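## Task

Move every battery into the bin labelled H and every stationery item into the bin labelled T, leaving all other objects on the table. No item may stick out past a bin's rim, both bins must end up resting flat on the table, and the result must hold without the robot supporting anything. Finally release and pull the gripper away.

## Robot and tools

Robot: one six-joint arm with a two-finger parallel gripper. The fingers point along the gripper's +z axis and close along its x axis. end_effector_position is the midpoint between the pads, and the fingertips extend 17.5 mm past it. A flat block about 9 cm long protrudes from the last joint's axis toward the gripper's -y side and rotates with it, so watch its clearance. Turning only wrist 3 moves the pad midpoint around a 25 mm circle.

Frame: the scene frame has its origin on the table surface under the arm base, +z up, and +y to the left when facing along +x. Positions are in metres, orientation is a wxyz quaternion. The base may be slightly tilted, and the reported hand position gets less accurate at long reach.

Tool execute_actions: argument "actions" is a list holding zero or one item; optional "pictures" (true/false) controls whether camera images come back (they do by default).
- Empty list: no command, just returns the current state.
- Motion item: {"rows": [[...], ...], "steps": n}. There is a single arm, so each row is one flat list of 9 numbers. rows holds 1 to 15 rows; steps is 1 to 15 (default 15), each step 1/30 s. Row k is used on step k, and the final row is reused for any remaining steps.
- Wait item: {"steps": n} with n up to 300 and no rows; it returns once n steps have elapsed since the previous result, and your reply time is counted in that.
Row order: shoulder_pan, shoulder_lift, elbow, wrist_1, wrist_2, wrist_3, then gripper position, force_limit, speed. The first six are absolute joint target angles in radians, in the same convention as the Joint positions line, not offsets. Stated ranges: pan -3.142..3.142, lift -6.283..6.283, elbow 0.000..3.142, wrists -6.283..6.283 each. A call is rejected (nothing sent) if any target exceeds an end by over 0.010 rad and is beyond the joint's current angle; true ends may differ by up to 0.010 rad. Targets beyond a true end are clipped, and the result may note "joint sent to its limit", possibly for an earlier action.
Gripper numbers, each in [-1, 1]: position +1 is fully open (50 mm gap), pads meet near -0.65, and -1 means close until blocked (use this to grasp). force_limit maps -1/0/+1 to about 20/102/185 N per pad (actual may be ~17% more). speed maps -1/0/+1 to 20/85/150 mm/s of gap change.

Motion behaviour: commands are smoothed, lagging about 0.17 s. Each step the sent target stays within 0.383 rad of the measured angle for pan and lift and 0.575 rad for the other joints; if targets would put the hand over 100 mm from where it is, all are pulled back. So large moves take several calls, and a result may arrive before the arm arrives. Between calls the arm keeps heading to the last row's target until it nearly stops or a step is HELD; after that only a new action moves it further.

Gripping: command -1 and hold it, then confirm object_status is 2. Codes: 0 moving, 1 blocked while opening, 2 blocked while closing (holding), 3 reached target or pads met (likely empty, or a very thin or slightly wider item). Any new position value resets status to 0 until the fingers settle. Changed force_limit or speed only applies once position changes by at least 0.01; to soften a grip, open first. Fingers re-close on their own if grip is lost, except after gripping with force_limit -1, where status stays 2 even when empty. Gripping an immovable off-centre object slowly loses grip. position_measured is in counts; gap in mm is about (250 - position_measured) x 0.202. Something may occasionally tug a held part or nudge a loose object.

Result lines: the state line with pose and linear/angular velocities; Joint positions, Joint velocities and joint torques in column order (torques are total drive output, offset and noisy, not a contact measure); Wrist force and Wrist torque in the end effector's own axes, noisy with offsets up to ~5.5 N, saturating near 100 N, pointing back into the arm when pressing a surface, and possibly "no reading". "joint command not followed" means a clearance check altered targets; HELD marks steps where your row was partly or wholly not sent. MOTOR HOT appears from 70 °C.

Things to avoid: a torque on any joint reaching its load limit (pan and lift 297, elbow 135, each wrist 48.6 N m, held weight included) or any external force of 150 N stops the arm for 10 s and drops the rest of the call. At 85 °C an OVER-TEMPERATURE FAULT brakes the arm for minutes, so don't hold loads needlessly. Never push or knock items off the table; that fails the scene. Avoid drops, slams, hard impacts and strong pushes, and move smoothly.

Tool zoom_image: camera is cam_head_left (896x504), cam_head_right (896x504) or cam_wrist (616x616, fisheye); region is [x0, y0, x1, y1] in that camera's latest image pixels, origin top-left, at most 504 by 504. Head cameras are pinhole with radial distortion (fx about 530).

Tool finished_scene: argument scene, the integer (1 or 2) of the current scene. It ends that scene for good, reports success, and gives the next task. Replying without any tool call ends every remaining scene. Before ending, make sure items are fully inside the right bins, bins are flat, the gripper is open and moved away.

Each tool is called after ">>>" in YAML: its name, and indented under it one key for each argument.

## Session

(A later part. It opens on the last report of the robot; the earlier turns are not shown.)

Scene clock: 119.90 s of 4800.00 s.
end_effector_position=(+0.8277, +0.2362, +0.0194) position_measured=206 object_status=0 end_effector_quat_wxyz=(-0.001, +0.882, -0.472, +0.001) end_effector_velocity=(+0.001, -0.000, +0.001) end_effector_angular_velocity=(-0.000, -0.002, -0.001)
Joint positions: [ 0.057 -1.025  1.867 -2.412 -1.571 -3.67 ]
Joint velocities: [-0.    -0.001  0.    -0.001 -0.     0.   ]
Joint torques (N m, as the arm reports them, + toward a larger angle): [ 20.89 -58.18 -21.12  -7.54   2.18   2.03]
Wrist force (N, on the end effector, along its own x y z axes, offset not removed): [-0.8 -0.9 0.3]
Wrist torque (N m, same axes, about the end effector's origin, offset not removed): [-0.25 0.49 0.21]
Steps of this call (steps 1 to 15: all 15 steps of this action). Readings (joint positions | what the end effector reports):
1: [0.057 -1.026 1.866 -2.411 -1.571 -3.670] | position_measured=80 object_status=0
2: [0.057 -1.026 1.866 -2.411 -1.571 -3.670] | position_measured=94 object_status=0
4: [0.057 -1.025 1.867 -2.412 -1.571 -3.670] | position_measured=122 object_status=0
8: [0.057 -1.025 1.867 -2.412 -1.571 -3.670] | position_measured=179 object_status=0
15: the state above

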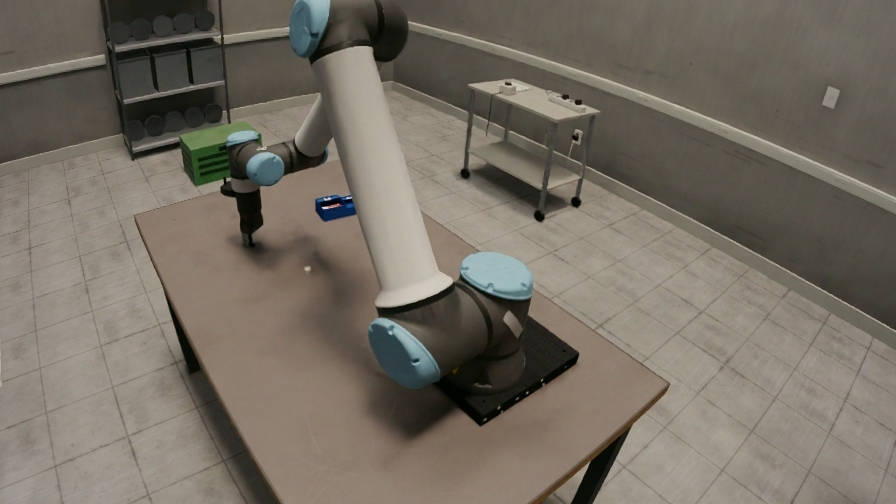

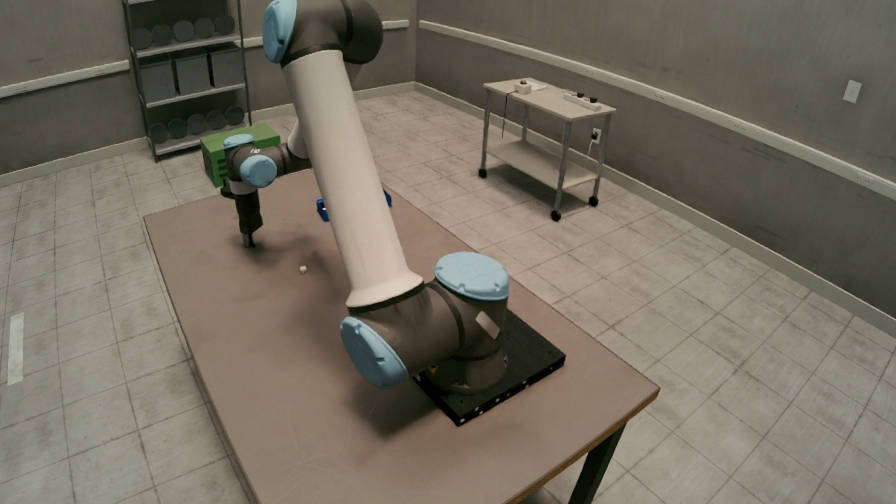

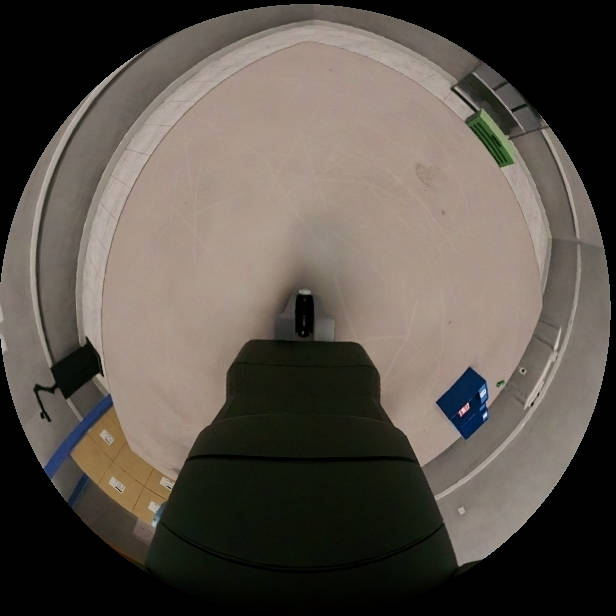

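>>> execute_actions:
  actions:
    - {"rows":[[0.057,-1.109,1.8492,-2.311,-1.571,-3.67,-1,-0.5,0]],"steps":8}
  pictures: false

>>> execute_actions:
  actions:
    - {"rows":[[-0.492,-1.109,1.8492,-2.311,-1.571,-3.469,-1,-0.5,0]]}
  pictures: false

>>> execute_actions:
  actions:
    - {"steps":28}

Scene clock: 125.33 s of 4800.00 s.
end_effector_position=(+0.8253, +0.2361, +0.0734) position_measured=206 object_status=2 end_effector_quat_wxyz=(-0.001, +0.882, -0.472, +0.002) end_effector_velocity=(-0.014, -0.000, +0.105) end_effector_angular_velocity=(-0.000, +0.009, +0.000)
Joint positions: [ 0.057 -1.094  1.852 -2.33  -1.571 -3.67 ]
Joint velocities: [ 0.    -0.137 -0.026  0.172  0.     0.   ]
Joint torques (N m, as the arm reports them, + toward a larger angle): [ 17.96 -78.22 -42.72  -3.22   1.37   2.26]
Wrist force (N, on the end effector, along its own x y z axes, offset not removed): [1.0 -0.6 -2.6]
Wrist torque (N m, same axes, about the end effector's origin, offset not removed): [-0.07 0.11 0.02]
Steps of this call (steps 1 to 15: the robot went on to your last target; steps 16 to 90: nothing new was sent; then 2.17 s passed at rest; steps 91 to 98: all 8 steps of this action). Readings (joint positions | what the end effector reports):
91: [0.057 -1.025 1.867 -2.413 -1.571 -3.670] | position_measured=206 object_status=2
92: [0.057 -1.028 1.866 -2.409 -1.571 -3.670] | position_measured=206 object_status=2
94: [0.057 -1.058 1.859 -2.375 -1.571 -3.670] | position_measured=206 object_status=2
98: the state above

Scene clock: 125.83 s of 4800.00 s.
end_effector_position=(+0.8579, +0.0124, +0.0816) position_measured=206 object_status=2 end_effector_quat_wxyz=(-0.001, +0.779, -0.627, +0.001) end_effector_velocity=(+0.008, -0.513, +0.008) end_effector_angular_velocity=(+0.002, +0.000, -0.781)
Joint positions: [-0.204 -1.105  1.85  -2.316 -1.571 -3.559]
Joint velocities: [-0.593 -0.01  -0.002  0.012 -0.     0.188]
Joint torques (N m, as the arm reports them, + toward a larger angle): [-25.27 -94.   -46.31  -3.48  -1.44   2.65]
Wrist force (N, on the end effector, along its own x y z axes, offset not removed): [-2.3 -0.8 5.9]
Wrist torque (N m, same axes, about the end effector's origin, offset not removed): [0.03 0.73 0.19]
Steps of this call (steps 1 to 15: all 15 steps of this action). Readings (joint positions | what the end effector reports):
1: [0.057 -1.098 1.851 -2.325 -1.571 -3.670] | position_measured=206 object_status=2
2: [0.054 -1.100 1.851 -2.323 -1.571 -3.666] | position_measured=206 object_status=2
4: [0.016 -1.101 1.851 -2.322 -1.571 -3.644] | position_measured=206 object_status=2
8: [-0.065 -1.102 1.851 -2.319 -1.571 -3.607] | position_measured=206 object_status=2
15: the state above

Scene clock: 126.77 s of 4800.00 s.
end_effector_position=(+0.8256, -0.2332, +0.0849) position_measured=206 object_status=2 end_effector_quat_wxyz=(+0.001, -0.648, +0.762, -0.001) end_effector_velocity=(-0.000, -0.003, +0.001) end_effector_angular_velocity=(-0.001, -0.002, -0.004)
Joint positions: [-0.492 -1.109  1.849 -2.311 -1.571 -3.469]
Joint velocities: [-0.004 -0.001 -0.    -0.001 -0.     0.   ]
Joint torques (N m, as the arm reports them, + toward a larger angle): [-19.08 -91.38 -47.4   -3.44  -1.62   2.04]
Wrist force (N, on the end effector, along its own x y z axes, offset not removed): [-1.7 1.1 3.2]
Wrist torque (N m, same axes, about the end effector's origin, offset not removed): [0.22 0.58 0.06]
Steps of this call (steps 1 to 28: the robot went on to your last target). Readings (joint positions | what the end effector reports):
1: [-0.224 -1.105 1.850 -2.316 -1.571 -3.552] | position_measured=206 object_status=2
2: [-0.244 -1.105 1.850 -2.316 -1.571 -3.546] | position_measured=206 object_status=2
4: [-0.284 -1.106 1.850 -2.315 -1.571 -3.533] | position_measured=206 object_status=2
8: [-0.364 -1.107 1.850 -2.313 -1.571 -3.508] | position_measured=206 object_status=2
28: the state above

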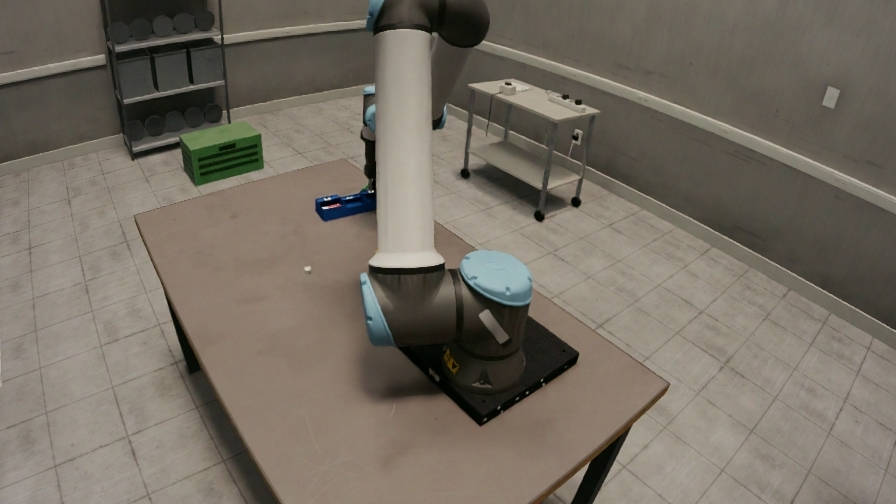

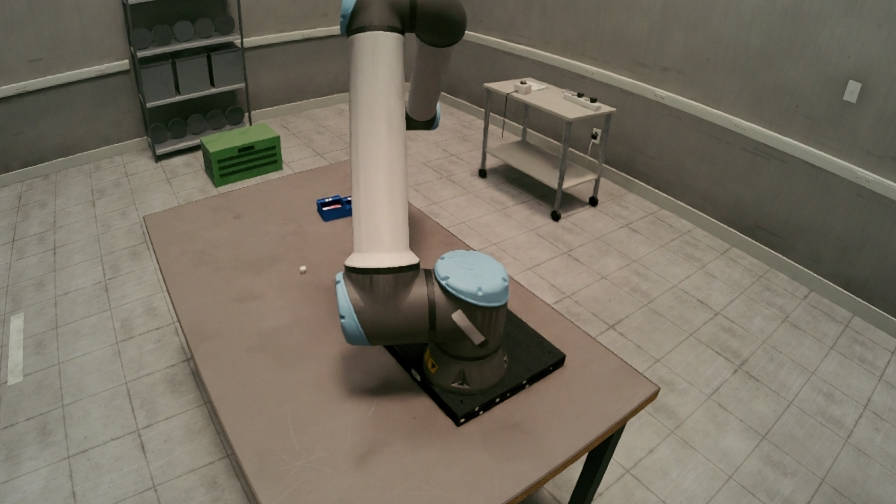

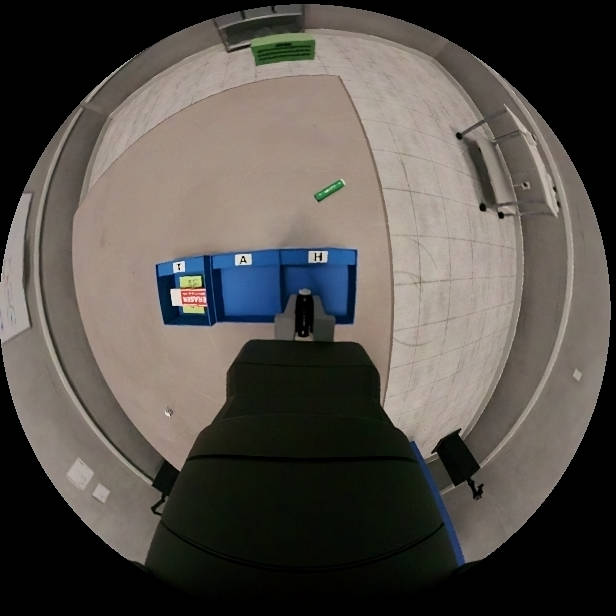

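>>> execute_actions:
  actions:
    - {"rows":[[-0.489,-1.085,1.831,-2.317,-1.571,-3.48,-1,-0.5,0]],"steps":7}
  pictures: false

>>> execute_actions:
  actions:
    - {"rows":[[-0.489,-1.06,1.839,-2.35,-1.571,-3.48,-1,-0.5,0],[-0.489,-1.045,1.8435,-2.369,-1.571,-3.48,-1,-0.5,0],[-0.489,-1.0238,1.85,-2.397,-1.571,-3.48,-1,-0.5,0]]}

Scene clock: 135.20 s of 4800.00 s.
end_effector_position=(+0.8336, -0.2357, +0.0780) position_measured=206 object_status=2 end_effector_quat_wxyz=(+0.001, -0.652, +0.759, -0.001) end_effector_velocity=(+0.021, -0.003, -0.018) end_effector_angular_velocity=(-0.001, -0.001, +0.029)
Joint positions: [-0.49  -1.09   1.835 -2.316 -1.571 -3.478]
Joint velocities: [ 0.007  0.048 -0.036 -0.013  0.    -0.022]
Joint torques (N m, as the arm reports them, + toward a larger angle): [ 21.68 -61.86 -47.74  -7.81   0.38  -2.05]
Wrist force (N, on the end effector, along its own x y z axes, offset not removed): [-2.4 -1.9 5.6]
Wrist torque (N m, same axes, about the end effector's origin, offset not removed): [-0.16 0.71 0.33]
Steps of this call (steps 1 to 30: the robot went on to your last target; steps 31 to 100: nothing new was sent; then 4.87 s passed at rest; steps 101 to 107: all 7 steps of this action). Readings (joint positions | what the end effector reports):
101: [-0.492 -1.109 1.849 -2.311 -1.571 -3.469] | position_measured=206 object_status=2
102: [-0.492 -1.107 1.847 -2.311 -1.571 -3.470] | position_measured=206 object_status=2
104: [-0.491 -1.098 1.841 -2.314 -1.571 -3.474] | position_measured=206 object_status=2
107: the state above

Scene clock: 135.70 s of 4800.00 s.
end_effector_position=(+0.8362, -0.2361, +0.0264) position_measured=206 object_status=2 end_effector_quat_wxyz=(+0.001, -0.653, +0.758, -0.001) end_effector_velocity=(+0.000, +0.000, -0.013) end_effector_angular_velocity=(+0.000, +0.000, +0.001)
Joint positions: [-0.489 -1.026  1.849 -2.395 -1.571 -3.48 ]
Joint velocities: [ 0.     0.016  0.003 -0.019  0.    -0.   ]
Joint torques (N m, as the arm reports them, + toward a larger angle): [ 20.63 -61.76 -22.08  -7.28   0.7   -1.73]
Wrist force (N, on the end effector, along its own x y z axes, offset not removed): [-3.0 -4.0 4.4]
Wrist torque (N m, same axes, about the end effector's origin, offset not removed): [-0.54 0.98 0.13]
Steps of this call (steps 1 to 15: all 15 steps of this action). Readings (joint positions | what the end effector reports):
1: [-0.490 -1.089 1.834 -2.316 -1.571 -3.478] | position_measured=206 object_status=2
2: [-0.490 -1.086 1.834 -2.319 -1.571 -3.479] | position_measured=206 object_status=2
4: [-0.489 -1.070 1.837 -2.339 -1.571 -3.479] | position_measured=206 object_status=2
8: [-0.489 -1.038 1.846 -2.379 -1.571 -3.480] | position_measured=206 object_status=2
15: the state above

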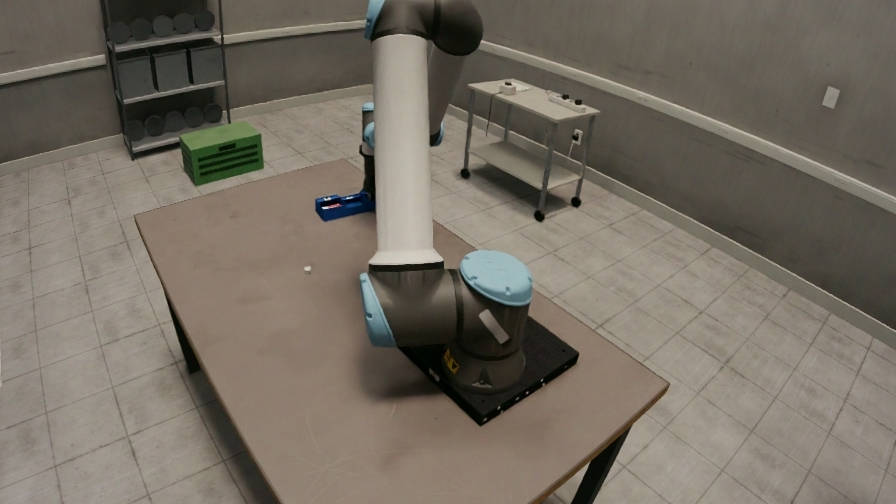

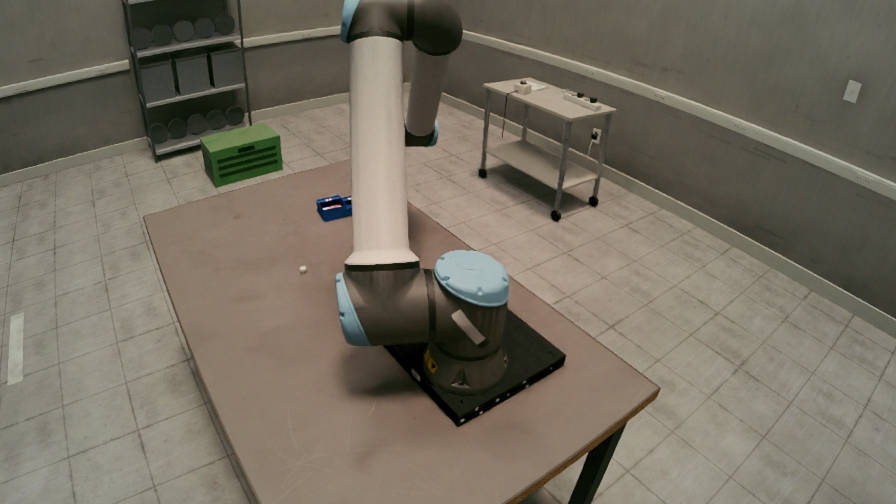

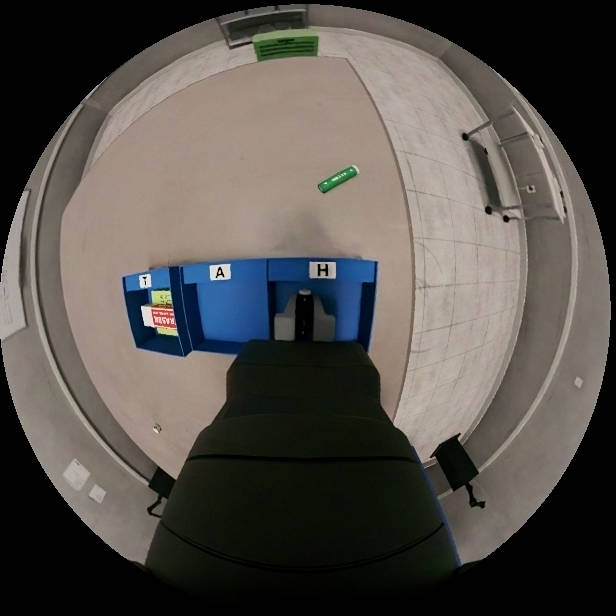

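>>> execute_actions:
  actions:
    - {"rows":[[-0.489,-1.0238,1.85,-2.397,-1.571,-3.48,-0.17,-0.5,-0.5]],"steps":7}
  pictures: false

>>> execute_actions:
  actions:
    - {"rows":[[-0.489,-1.097,1.826,-2.3,-1.571,-3.48,-0.17,-0.5,-0.5]],"steps":11}
  pictures: false

>>> execute_actions:
  actions:
    - {"rows":[[-0.452,-0.9036,1.5155,-2.1827,-1.571,-2.463,0.5,-0.5,0]]}
  pictures: false

>>> execute_actions:
  actions:
    - {"steps":15}

Scene clock: 140.57 s of 4800.00 s.
end_effector_position=(+0.8358, -0.2358, +0.0244) position_measured=178 object_status=0 end_effector_quat_wxyz=(+0.001, -0.653, +0.758, -0.001) end_effector_velocity=(+0.000, -0.000, +0.002) end_effector_angular_velocity=(-0.001, -0.001, -0.000)
Joint positions: [-0.489 -1.023  1.85  -2.397 -1.571 -3.48 ]
Joint velocities: [-0.    -0.002 -0.     0.    -0.     0.   ]
Joint torques (N m, as the arm reports them, + toward a larger angle): [  9.81 -67.51 -24.87  -5.83   2.28  -1.57]
Wrist force (N, on the end effector, along its own x y z axes, offset not removed): [-1.8 -1.7 -5.4]
Wrist torque (N m, same axes, about the end effector's origin, offset not removed): [-0.12 0.64 0.13]
Steps of this call (steps 1 to 15: the robot went on to your last target; steps 16 to 90: nothing new was sent; then 1.63 s passed at rest; steps 91 to 97: all 7 steps of this action). Readings (joint positions | what the end effector reports):
91: [-0.489 -1.024 1.850 -2.397 -1.571 -3.480] | position_measured=205 object_status=0
92: [-0.489 -1.024 1.850 -2.397 -1.571 -3.480] | position_measured=196 object_status=0
94: [-0.489 -1.023 1.850 -2.397 -1.571 -3.480] | position_measured=180 object_status=0
97: the state above

Scene clock: 140.93 s of 4800.00 s.
end_effector_position=(+0.8361, -0.2361, +0.0821) position_measured=178 object_status=3 end_effector_quat_wxyz=(+0.001, -0.653, +0.758, -0.001) end_effector_velocity=(-0.003, +0.002, +0.039) end_effector_angular_velocity=(+0.001, +0.003, +0.001)
Joint positions: [-0.489 -1.092  1.828 -2.307 -1.571 -3.48 ]
Joint velocities: [ 0.    -0.048 -0.014  0.065 -0.001 -0.   ]
Joint torques (N m, as the arm reports them, + toward a larger angle): [  9.16 -89.68 -46.32  -3.55   2.47  -1.6 ]
Wrist force (N, on the end effector, along its own x y z axes, offset not removed): [-0.5 -0.5 1.8]
Wrist torque (N m, same axes, about the end effector's origin, offset not removed): [0.04 0.47 0.16]
Steps of this call (steps 1 to 11: all 11 steps of this action). Readings (joint positions | what the end effector reports):
1: [-0.489 -1.023 1.850 -2.397 -1.571 -3.480] | position_measured=178 object_status=0
2: [-0.489 -1.027 1.849 -2.393 -1.571 -3.480] | position_measured=178 object_status=0
4: [-0.489 -1.053 1.840 -2.360 -1.571 -3.480] | position_measured=178 object_status=3
8: [-0.489 -1.084 1.830 -2.318 -1.571 -3.480] | position_measured=178 object_status=3
11: the state above

Scene clock: 141.43 s of 4800.00 s.
end_effector_position=(+0.9548, -0.2829, +0.0753) position_measured=78 object_status=3 end_effector_quat_wxyz=(+0.001, -0.291, +0.957, -0.000) end_effector_velocity=(+0.021, -0.031, +0.000) end_effector_angular_velocity=(-0.002, -0.009, -1.343)
Joint positions: [-0.453 -0.911  1.528 -2.187 -1.571 -2.612]
Joint velocities: [ 0.011  0.066 -0.115  0.039  0.     1.354]
Joint torques (N m, as the arm reports them, + toward a larger angle): [ 19.86 -77.21 -49.79  -3.68   2.1   -4.13]
Wrist force (N, on the end effector, along its own x y z axes, offset not removed): [-4.2 -0.8 2.3]
Wrist torque (N m, same axes, about the end effector's origin, offset not removed): [0.02 1.17 0.27]
Steps of this call (steps 1 to 15: all 15 steps of this action). Readings (joint positions | what the end effector reports):
1: [-0.489 -1.093 1.827 -2.305 -1.571 -3.480] | position_measured=175 object_status=0
2: [-0.487 -1.091 1.823 -2.300 -1.571 -3.476] | position_measured=161 object_status=0
4: [-0.477 -1.050 1.772 -2.269 -1.571 -3.422] | position_measured=133 object_status=0
8: [-0.462 -0.963 1.622 -2.218 -1.571 -3.158] | position_measured=79 object_status=0
15: the state above

Scene clock: 141.93 s of 4800.00 s.
end_effector_position=(+0.9570, -0.2860, +0.0753) position_measured=78 object_status=3 end_effector_quat_wxyz=(+0.001, -0.220, +0.975, -0.000) end_effector_velocity=(+0.001, -0.001, +0.000) end_effector_angular_velocity=(-0.001, -0.001, -0.014)
Joint positions: [-0.452 -0.904  1.516 -2.183 -1.571 -2.465]
Joint velocities: [ 0.     0.001 -0.002 -0.    -0.001  0.014]
Joint torques (N m, as the arm reports them, + toward a larger angle): [ 19.36 -73.86 -51.16  -3.46   1.69   2.02]
Wrist force (N, on the end effector, along its own x y z axes, offset not removed): [2.1 -3.3 3.6]
Wrist torque (N m, same axes, about the end effector's origin, offset not removed): [-0.46 -0.07 0.02]
Steps of this call (steps 1 to 15: the robot went on to your last target). Readings (joint positions | what the end effector reports):
1: [-0.453 -0.909 1.525 -2.186 -1.571 -2.573] | position_measured=78 object_status=3
2: [-0.453 -0.908 1.522 -2.185 -1.571 -2.544] | position_measured=78 object_status=3
4: [-0.452 -0.906 1.519 -2.184 -1.571 -2.507] | position_measured=78 object_status=3
8: [-0.452 -0.904 1.517 -2.183 -1.571 -2.476] | position_measured=78 object_status=3
15: the state above

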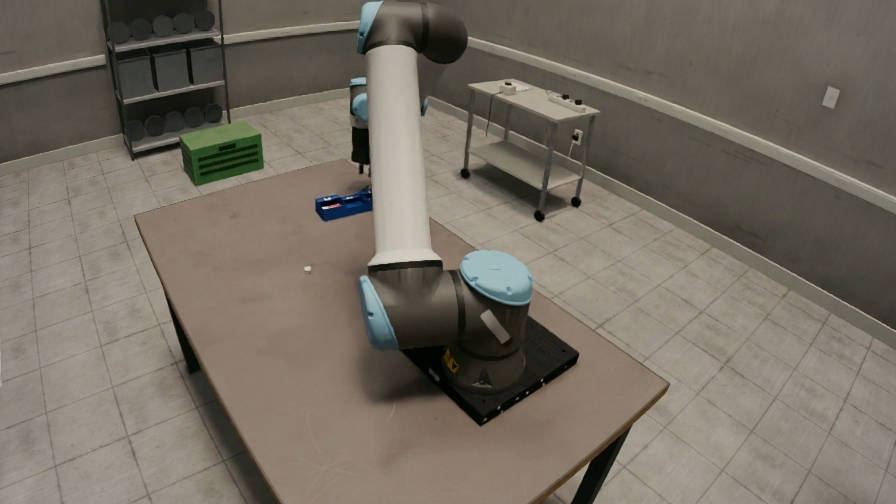

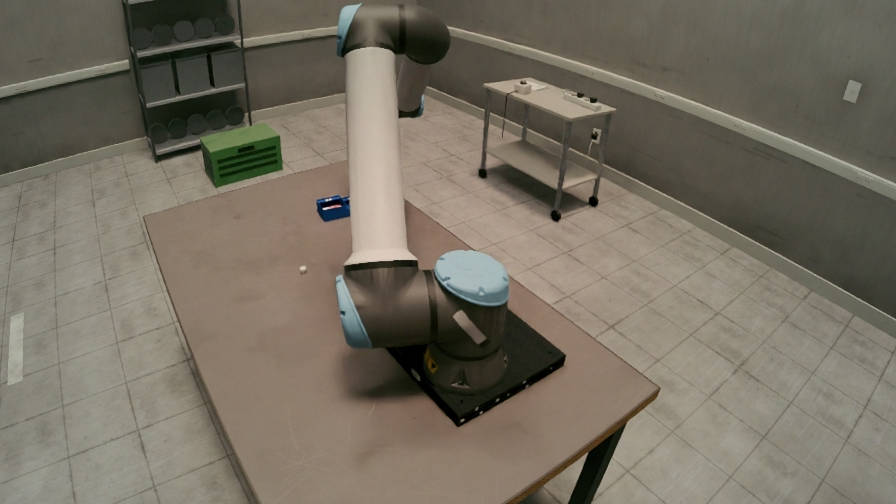

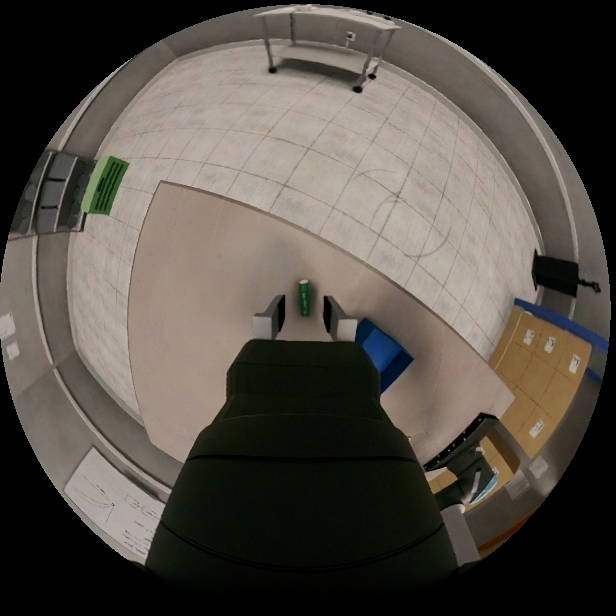

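>>> execute_actions:
  actions:
    - {"rows":[[-0.4525,-0.85,1.535,-2.2558,-1.571,-2.49,0.5,-0.5,0]]}
  pictures: false

>>> execute_actions:
  actions:
    - {"rows":[[-0.4525,-0.85,1.535,-2.2558,-1.571,-2.49,-1,-0.5,0]]}
  pictures: false

Scene clock: 148.37 s of 4800.00 s.
end_effector_position=(+0.9577, -0.2862, +0.0222) position_measured=78 object_status=3 end_effector_quat_wxyz=(+0.001, -0.232, +0.973, -0.000) end_effector_velocity=(+0.000, -0.000, -0.009) end_effector_angular_velocity=(-0.001, -0.002, +0.004)
Joint positions: [-0.452 -0.851  1.535 -2.254 -1.571 -2.489]
Joint velocities: [ 0.     0.009  0.004 -0.015 -0.    -0.004]
Joint torques (N m, as the arm reports them, + toward a larger angle): [-17.55 -75.31 -27.16  -7.32  -0.75  -1.66]
Wrist force (N, on the end effector, along its own x y z axes, offset not removed): [1.0 -4.7 6.6]
Wrist torque (N m, same axes, about the end effector's origin, offset not removed): [-0.67 0.22 0.07]
Steps of this call (steps 1 to 15: the robot went on to your last target; steps 16 to 90: nothing new was sent; then 2.93 s passed at rest; steps 91 to 105: all 15 steps of this action). Readings (joint positions | what the end effector reports):
91: [-0.452 -0.904 1.515 -2.183 -1.571 -2.463] | position_measured=78 object_status=3
92: [-0.452 -0.900 1.517 -2.186 -1.571 -2.465] | position_measured=78 object_status=3
94: [-0.452 -0.880 1.524 -2.212 -1.571 -2.475] | position_measured=78 object_status=3
98: [-0.452 -0.859 1.532 -2.243 -1.571 -2.486] | position_measured=78 object_status=3
105: the state above

Scene clock: 148.87 s of 4800.00 s.
end_effector_position=(+0.9577, -0.2862, +0.0211) position_measured=206 object_status=0 end_effector_quat_wxyz=(+0.001, -0.232, +0.973, -0.000) end_effector_velocity=(-0.001, -0.000, -0.001) end_effector_angular_velocity=(+0.000, +0.002, +0.001)
Joint positions: [-0.452 -0.85   1.535 -2.256 -1.571 -2.49 ]
Joint velocities: [-0.     0.001  0.     0.001 -0.001 -0.002]
Joint torques (N m, as the arm reports them, + toward a larger angle): [-19.45 -73.69 -25.18  -7.45  -1.21  -1.66]
Wrist force (N, on the end effector, along its own x y z axes, offset not removed): [1.5 -1.3 0.2]
Wrist torque (N m, same axes, about the end effector's origin, offset not removed): [-0.23 0.15 0.15]
Steps of this call (steps 1 to 15: all 15 steps of this action). Readings (joint positions | what the end effector reports):
1: [-0.452 -0.851 1.535 -2.255 -1.571 -2.490] | position_measured=80 object_status=0
2: [-0.452 -0.851 1.535 -2.255 -1.571 -2.490] | position_measured=94 object_status=0
4: [-0.452 -0.850 1.535 -2.255 -1.571 -2.490] | position_measured=122 object_status=0
8: [-0.452 -0.850 1.535 -2.256 -1.571 -2.490] | position_measured=179 object_status=0
15: the state above

>>> execute_actions:
  actions:
    - {"rows":[[-0.4525,-0.915,1.511,-2.167,-1.571,-2.49,-1,-0.5,0]],"steps":11}
  pictures: false

>>> execute_actions:
  actions:
    - {"rows":[[-0.52,-1.097,1.826,-2.3,-1.571,-3.511,-1,-0.5,0]]}
  pictures: false

>>> execute_actions:
  actions:
    - {"steps":15}

Scene clock: 155.67 s of 4800.00 s.
end_effector_position=(+0.9574, -0.2862, +0.0825) position_measured=206 object_status=2 end_effector_quat_wxyz=(+0.002, -0.232, +0.973, -0.001) end_effector_velocity=(-0.002, +0.001, +0.042) end_effector_angular_velocity=(+0.001, +0.002, +0.001)
Joint positions: [-0.453 -0.91   1.513 -2.174 -1.571 -2.49 ]
Joint velocities: [ 0.    -0.042 -0.015  0.059  0.    -0.001]
Joint torques (N m, as the arm reports them, + toward a larger angle): [ -13.61 -102.18  -48.17   -3.76   -2.5    -1.77]
Wrist force (N, on the end effector, along its own x y z axes, offset not removed): [-2.1 -1.3 1.4]
Wrist torque (N m, same axes, about the end effector's origin, offset not removed): [-0.19 0.63 0.15]
Steps of this call (steps 1 to 15: the robot went on to your last target; steps 16 to 90: nothing new was sent; then 3.43 s passed at rest; steps 91 to 101: all 11 steps of this action). Readings (joint positions | what the end effector reports):
91: [-0.453 -0.850 1.535 -2.256 -1.571 -2.490] | position_measured=206 object_status=2
92: [-0.453 -0.853 1.533 -2.252 -1.571 -2.490] | position_measured=206 object_status=2
94: [-0.453 -0.877 1.524 -2.221 -1.571 -2.490] | position_measured=206 object_status=2
98: [-0.453 -0.904 1.515 -2.183 -1.571 -2.490] | position_measured=206 object_status=2
101: the state above

Scene clock: 156.17 s of 4800.00 s.
end_effector_position=(+0.8334, -0.2660, +0.0873) position_measured=206 object_status=2 end_effector_quat_wxyz=(+0.002, -0.594, +0.804, -0.002) end_effector_velocity=(-0.044, +0.045, -0.008) end_effector_angular_velocity=(+0.001, +0.014, +1.352)
Joint positions: [-0.518 -1.091  1.814 -2.296 -1.571 -3.36 ]
Joint velocities: [-0.019 -0.059  0.113 -0.039  0.    -1.372]
Joint torques (N m, as the arm reports them, + toward a larger angle): [-17.18 -89.75 -28.23  -7.9   -0.33   3.91]
Wrist force (N, on the end effector, along its own x y z axes, offset not removed): [0.5 -1.6 3.7]
Wrist torque (N m, same axes, about the end effector's origin, offset not removed): [-0.11 0.35 -0.02]
Steps of this call (steps 1 to 15: all 15 steps of this action). Readings (joint positions | what the end effector reports):
1: [-0.453 -0.912 1.512 -2.172 -1.571 -2.490] | position_measured=206 object_status=2
2: [-0.456 -0.916 1.516 -2.174 -1.571 -2.494] | position_measured=206 object_status=2
4: [-0.475 -0.959 1.567 -2.208 -1.571 -2.548] | position_measured=206 object_status=2
8: [-0.503 -1.044 1.723 -2.264 -1.571 -2.812] | position_measured=206 object_status=2
15: the state above

Scene clock: 156.67 s of 4800.00 s.
end_effector_position=(+0.8283, -0.2611, +0.0864) position_measured=206 object_status=2 end_effector_quat_wxyz=(+0.001, -0.652, +0.758, -0.001) end_effector_velocity=(-0.001, +0.001, -0.002) end_effector_angular_velocity=(+0.001, +0.002, +0.015)
Joint positions: [-0.52  -1.097  1.826 -2.3   -1.571 -3.509]
Joint velocities: [-0.     0.     0.003 -0.001  0.    -0.015]
Joint torques (N m, as the arm reports them, + toward a larger angle): [-19.19 -91.68 -24.15  -7.61   1.32  -2.02]
Wrist force (N, on the end effector, along its own x y z axes, offset not removed): [-1.1 -3.6 3.0]
Wrist torque (N m, same axes, about the end effector's origin, offset not removed): [-0.55 0.61 0.10]
Steps of this call (steps 1 to 15: the robot went on to your last target). Readings (joint positions | what the end effector reports):
1: [-0.518 -1.092 1.817 -2.297 -1.571 -3.399] | position_measured=206 object_status=2
2: [-0.519 -1.093 1.819 -2.298 -1.571 -3.428] | position_measured=206 object_status=2
4: [-0.519 -1.095 1.822 -2.299 -1.571 -3.466] | position_measured=206 object_status=2
8: [-0.520 -1.096 1.825 -2.300 -1.571 -3.498] | position_measured=206 object_status=2
15: the state above

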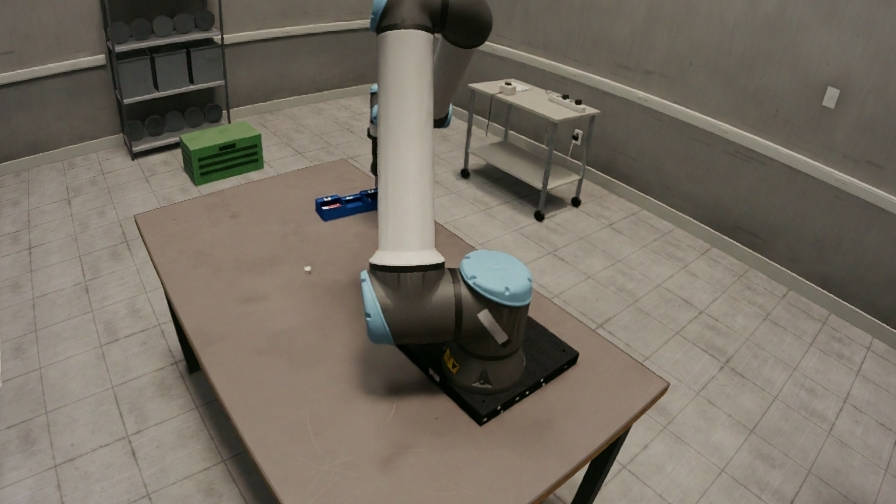

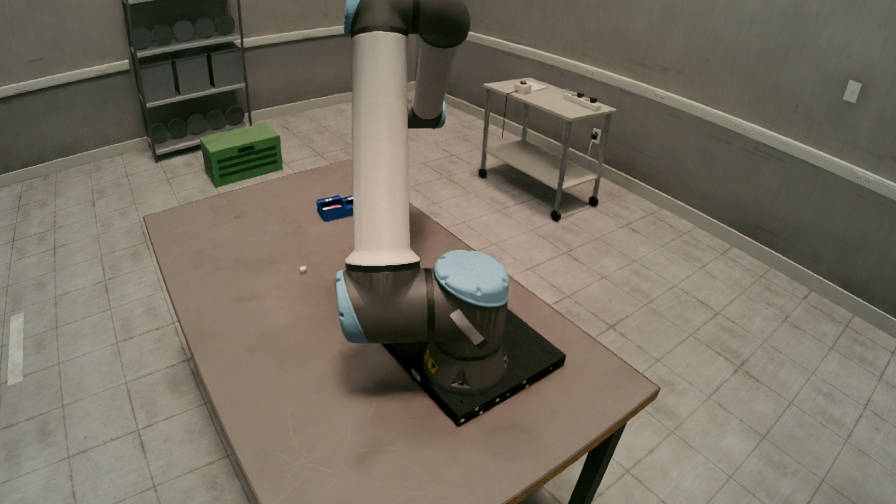

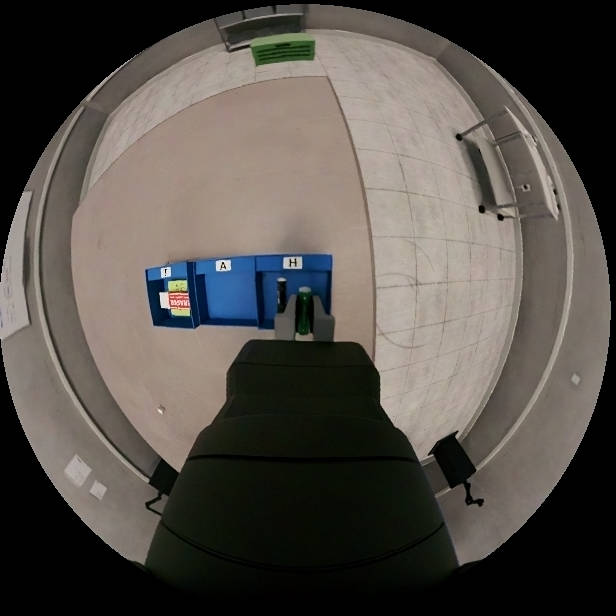

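>>> execute_actions:
  actions:
    - {"rows":[[-0.52,-1.07,1.836,-2.337,-1.571,-3.511,-1,-0.5,0],[-0.52,-1.05,1.842,-2.363,-1.571,-3.511,-1,-0.5,0],[-0.52,-1.0265,1.849,-2.3933,-1.571,-3.511,-1,-0.5,0]]}
  pictures: false

>>> execute_actions:
  actions:
    - {"rows":[[-0.52,-1.0265,1.849,-2.3933,-1.571,-3.511,-1,-0.5,0],[-0.52,-1.0265,1.849,-2.3933,-1.571,-3.511,-1,-0.5,0],[-0.52,-1.0265,1.849,-2.3933,-1.571,-3.511,-0.17,-0.5,-0.5]],"steps":9}
  pictures: false

>>> execute_actions:
  actions:
    - {"rows":[[-0.52,-1.097,1.826,-2.3,-1.571,-3.511,-0.17,-0.5,-0.5]],"steps":10}
  pictures: false

>>> execute_actions:
  actions:
    - {"rows":[[-0.52,-1.55,2.3,-2.32,-1.571,-3.7,-0.17,-0.5,-0.5]]}
  pictures: false

>>> execute_actions:
  actions:
    - {"steps":15}

>>> zoom_image:
  camera: "cam_wrist"
  region: [150,80,470,340]

Scene clock: 164.57 s of 4800.00 s.
end_effector_position=(+0.8287, -0.2612, +0.0288) position_measured=206 object_status=2 end_effector_quat_wxyz=(+0.001, -0.653, +0.758, -0.001) end_effector_velocity=(+0.001, -0.000, -0.014) end_effector_angular_velocity=(-0.000, -0.002, -0.000)
Joint positions: [-0.52  -1.028  1.848 -2.391 -1.571 -3.511]
Joint velocities: [ 0.     0.018  0.004 -0.023  0.     0.   ]
Joint torques (N m, as the arm reports them, + toward a larger angle): [-16.25 -60.14 -24.54  -7.26   2.52  -1.67]
Wrist force (N, on the end effector, along its own x y z axes, offset not removed): [1.8 -2.0 3.3]
Wrist torque (N m, same axes, about the end effector's origin, offset not removed): [-0.23 0.07 0.09]
Steps of this call (steps 1 to 15: the robot went on to your last target; steps 16 to 90: nothing new was sent; then 4.40 s passed at rest; steps 91 to 105: all 15 steps of this action). Readings (joint positions | what the end effector reports):
91: [-0.520 -1.097 1.826 -2.300 -1.571 -3.511] | position_measured=206 object_status=2
92: [-0.520 -1.095 1.827 -2.303 -1.571 -3.511] | position_measured=206 object_status=2
94: [-0.520 -1.078 1.833 -2.325 -1.571 -3.511] | position_measured=206 object_status=2
98: [-0.520 -1.043 1.844 -2.372 -1.571 -3.511] | position_measured=206 object_status=2
105: the state above

Scene clock: 164.87 s of 4800.00 s.
end_effector_position=(+0.8287, -0.2611, +0.0273) position_measured=178 object_status=0 end_effector_quat_wxyz=(+0.001, -0.653, +0.758, -0.001) end_effector_velocity=(-0.001, -0.000, -0.001) end_effector_angular_velocity=(-0.000, +0.002, +0.001)
Joint positions: [-0.52  -1.027  1.849 -2.393 -1.571 -3.511]
Joint velocities: [-0.     0.001  0.     0.001 -0.001 -0.001]
Joint torques (N m, as the arm reports them, + toward a larger angle): [-15.06 -60.87 -22.63  -7.68   2.55  -1.82]
Wrist force (N, on the end effector, along its own x y z axes, offset not removed): [2.9 -0.6 6.4]
Wrist torque (N m, same axes, about the end effector's origin, offset not removed): [0.05 -0.30 0.02]
Steps of this call (steps 1 to 9: all 9 steps of this action). Readings (joint positions | what the end effector reports):
1: [-0.520 -1.028 1.849 -2.391 -1.571 -3.511] | position_measured=206 object_status=2
2: [-0.520 -1.028 1.849 -2.392 -1.571 -3.511] | position_measured=206 object_status=2
4: [-0.520 -1.027 1.849 -2.393 -1.571 -3.511] | position_measured=196 object_status=0
8: [-0.520 -1.027 1.849 -2.393 -1.571 -3.511] | position_measured=178 object_status=0
9: the state above

Scene clock: 165.20 s of 4800.00 s.
end_effector_position=(+0.8287, -0.2612, +0.0808) position_measured=178 object_status=3 end_effector_quat_wxyz=(+0.001, -0.653, +0.758, -0.001) end_effector_velocity=(-0.003, +0.001, +0.050) end_effector_angular_velocity=(+0.002, +0.003, -0.002)
Joint positions: [-0.52  -1.09   1.828 -2.309 -1.571 -3.511]
Joint velocities: [-0.001 -0.061 -0.019  0.084 -0.     0.001]
Joint torques (N m, as the arm reports them, + toward a larger angle): [-13.4  -85.47 -46.37  -3.82   2.4   -1.74]
Wrist force (N, on the end effector, along its own x y z axes, offset not removed): [-2.6 -2.1 2.2]
Wrist torque (N m, same axes, about the end effector's origin, offset not removed): [-0.05 0.86 0.04]
Steps of this call (steps 1 to 10: all 10 steps of this action). Readings (joint positions | what the end effector reports):
1: [-0.520 -1.027 1.849 -2.393 -1.571 -3.511] | position_measured=178 object_status=0
2: [-0.520 -1.030 1.847 -2.389 -1.571 -3.511] | position_measured=178 object_status=0
4: [-0.520 -1.055 1.839 -2.357 -1.571 -3.511] | position_measured=178 object_status=3
8: [-0.520 -1.085 1.830 -2.317 -1.571 -3.511] | position_measured=178 object_status=3
10: the state above

Scene clock: 165.70 s of 4800.00 s.
end_effector_position=(+0.6472, -0.1542, +0.1389) position_measured=178 object_status=3 end_effector_quat_wxyz=(-0.001, +0.707, -0.707, -0.000) end_effector_velocity=(-0.429, +0.252, +0.068) end_effector_angular_velocity=(-0.011, -0.021, +0.312)
Joint positions: [-0.52  -1.44   2.189 -2.317 -1.571 -3.66 ]
Joint velocities: [-0.001 -0.825  0.824 -0.022  0.001 -0.313]
Joint torques (N m, as the arm reports them, + toward a larger angle): [  4.5  -69.76 -11.93  -7.29   2.4   -2.01]
Wrist force (N, on the end effector, along its own x y z axes, offset not removed): [0.1 -0.8 1.7]
Wrist torque (N m, same axes, about the end effector's origin, offset not removed): [-0.11 0.35 0.07]
Steps of this call (steps 1 to 15: all 15 steps of this action). Readings (joint positions | what the end effector reports):
1: [-0.520 -1.092 1.828 -2.307 -1.571 -3.511] | position_measured=178 object_status=3
2: [-0.520 -1.097 1.831 -2.306 -1.571 -3.515] | position_measured=178 object_status=3
4: [-0.520 -1.140 1.877 -2.308 -1.571 -3.540] | position_measured=178 object_status=3
8: [-0.520 -1.244 1.994 -2.312 -1.571 -3.584] | position_measured=178 object_status=3
15: the state above

Scene clock: 166.20 s of 4800.00 s.
end_effector_position=(+0.5899, -0.1206, +0.1440) position_measured=178 object_status=3 end_effector_quat_wxyz=(-0.001, +0.721, -0.693, +0.001) end_effector_velocity=(-0.006, +0.003, -0.000) end_effector_angular_velocity=(-0.001, +0.000, +0.004)
Joint positions: [-0.52  -1.549  2.299 -2.32  -1.571 -3.7  ]
Joint velocities: [ 0.    -0.01   0.011 -0.001 -0.001 -0.004]
Joint torques (N m, as the arm reports them, + toward a larger angle): [ 18.98 -52.93 -25.07  -7.59   2.36  -1.58]
Wrist force (N, on the end effector, along its own x y z axes, offset not removed): [1.5 -2.8 4.6]
Wrist torque (N m, same axes, about the end effector's origin, offset not removed): [-0.33 0.08 0.01]
Steps of this call (steps 1 to 15: the robot went on to your last target). Readings (joint positions | what the end effector reports):
1: [-0.520 -1.466 2.216 -2.318 -1.571 -3.670] | position_measured=178 object_status=3
2: [-0.520 -1.488 2.238 -2.318 -1.571 -3.678] | position_measured=178 object_status=3
4: [-0.520 -1.516 2.266 -2.319 -1.571 -3.688] | position_measured=178 object_status=3
8: [-0.520 -1.540 2.290 -2.320 -1.571 -3.696] | position_measured=178 object_status=3
15: the state above

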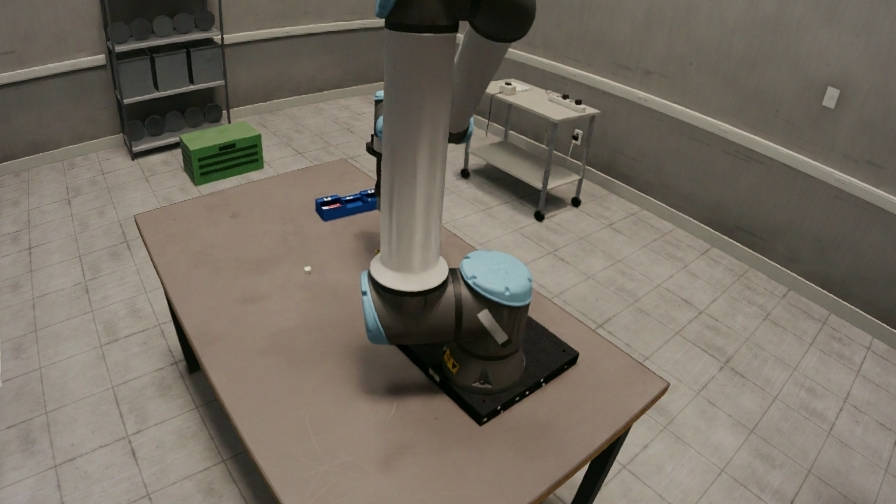

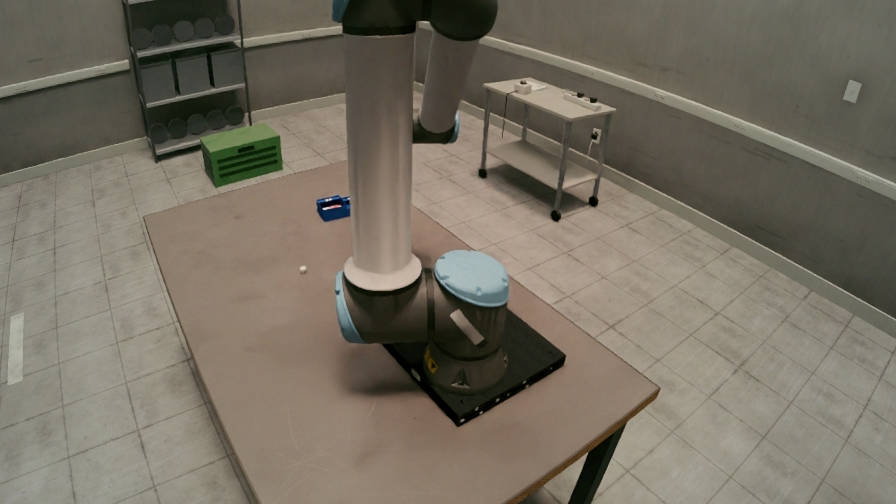

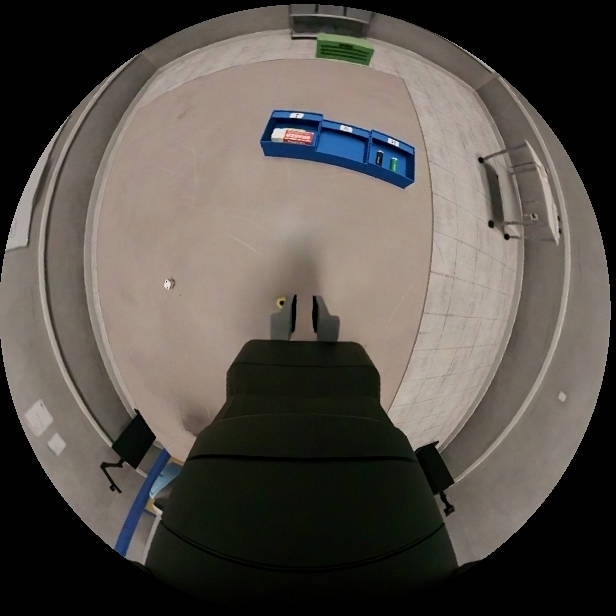

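Region (150, 80, 470, 340) of cam_wrist's 616x616 image, scaled by 1.575, with more detail than that image has; it fills the top 410 rows of this view, and the rest is white.

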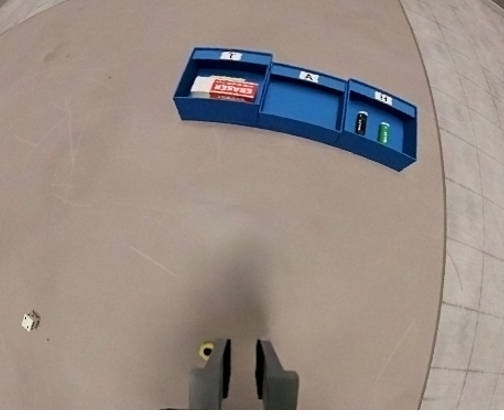

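Only a die and a hex nut are left on the table.

>>> finished_scene:
  scene: 1

The scene is finished: the task was done.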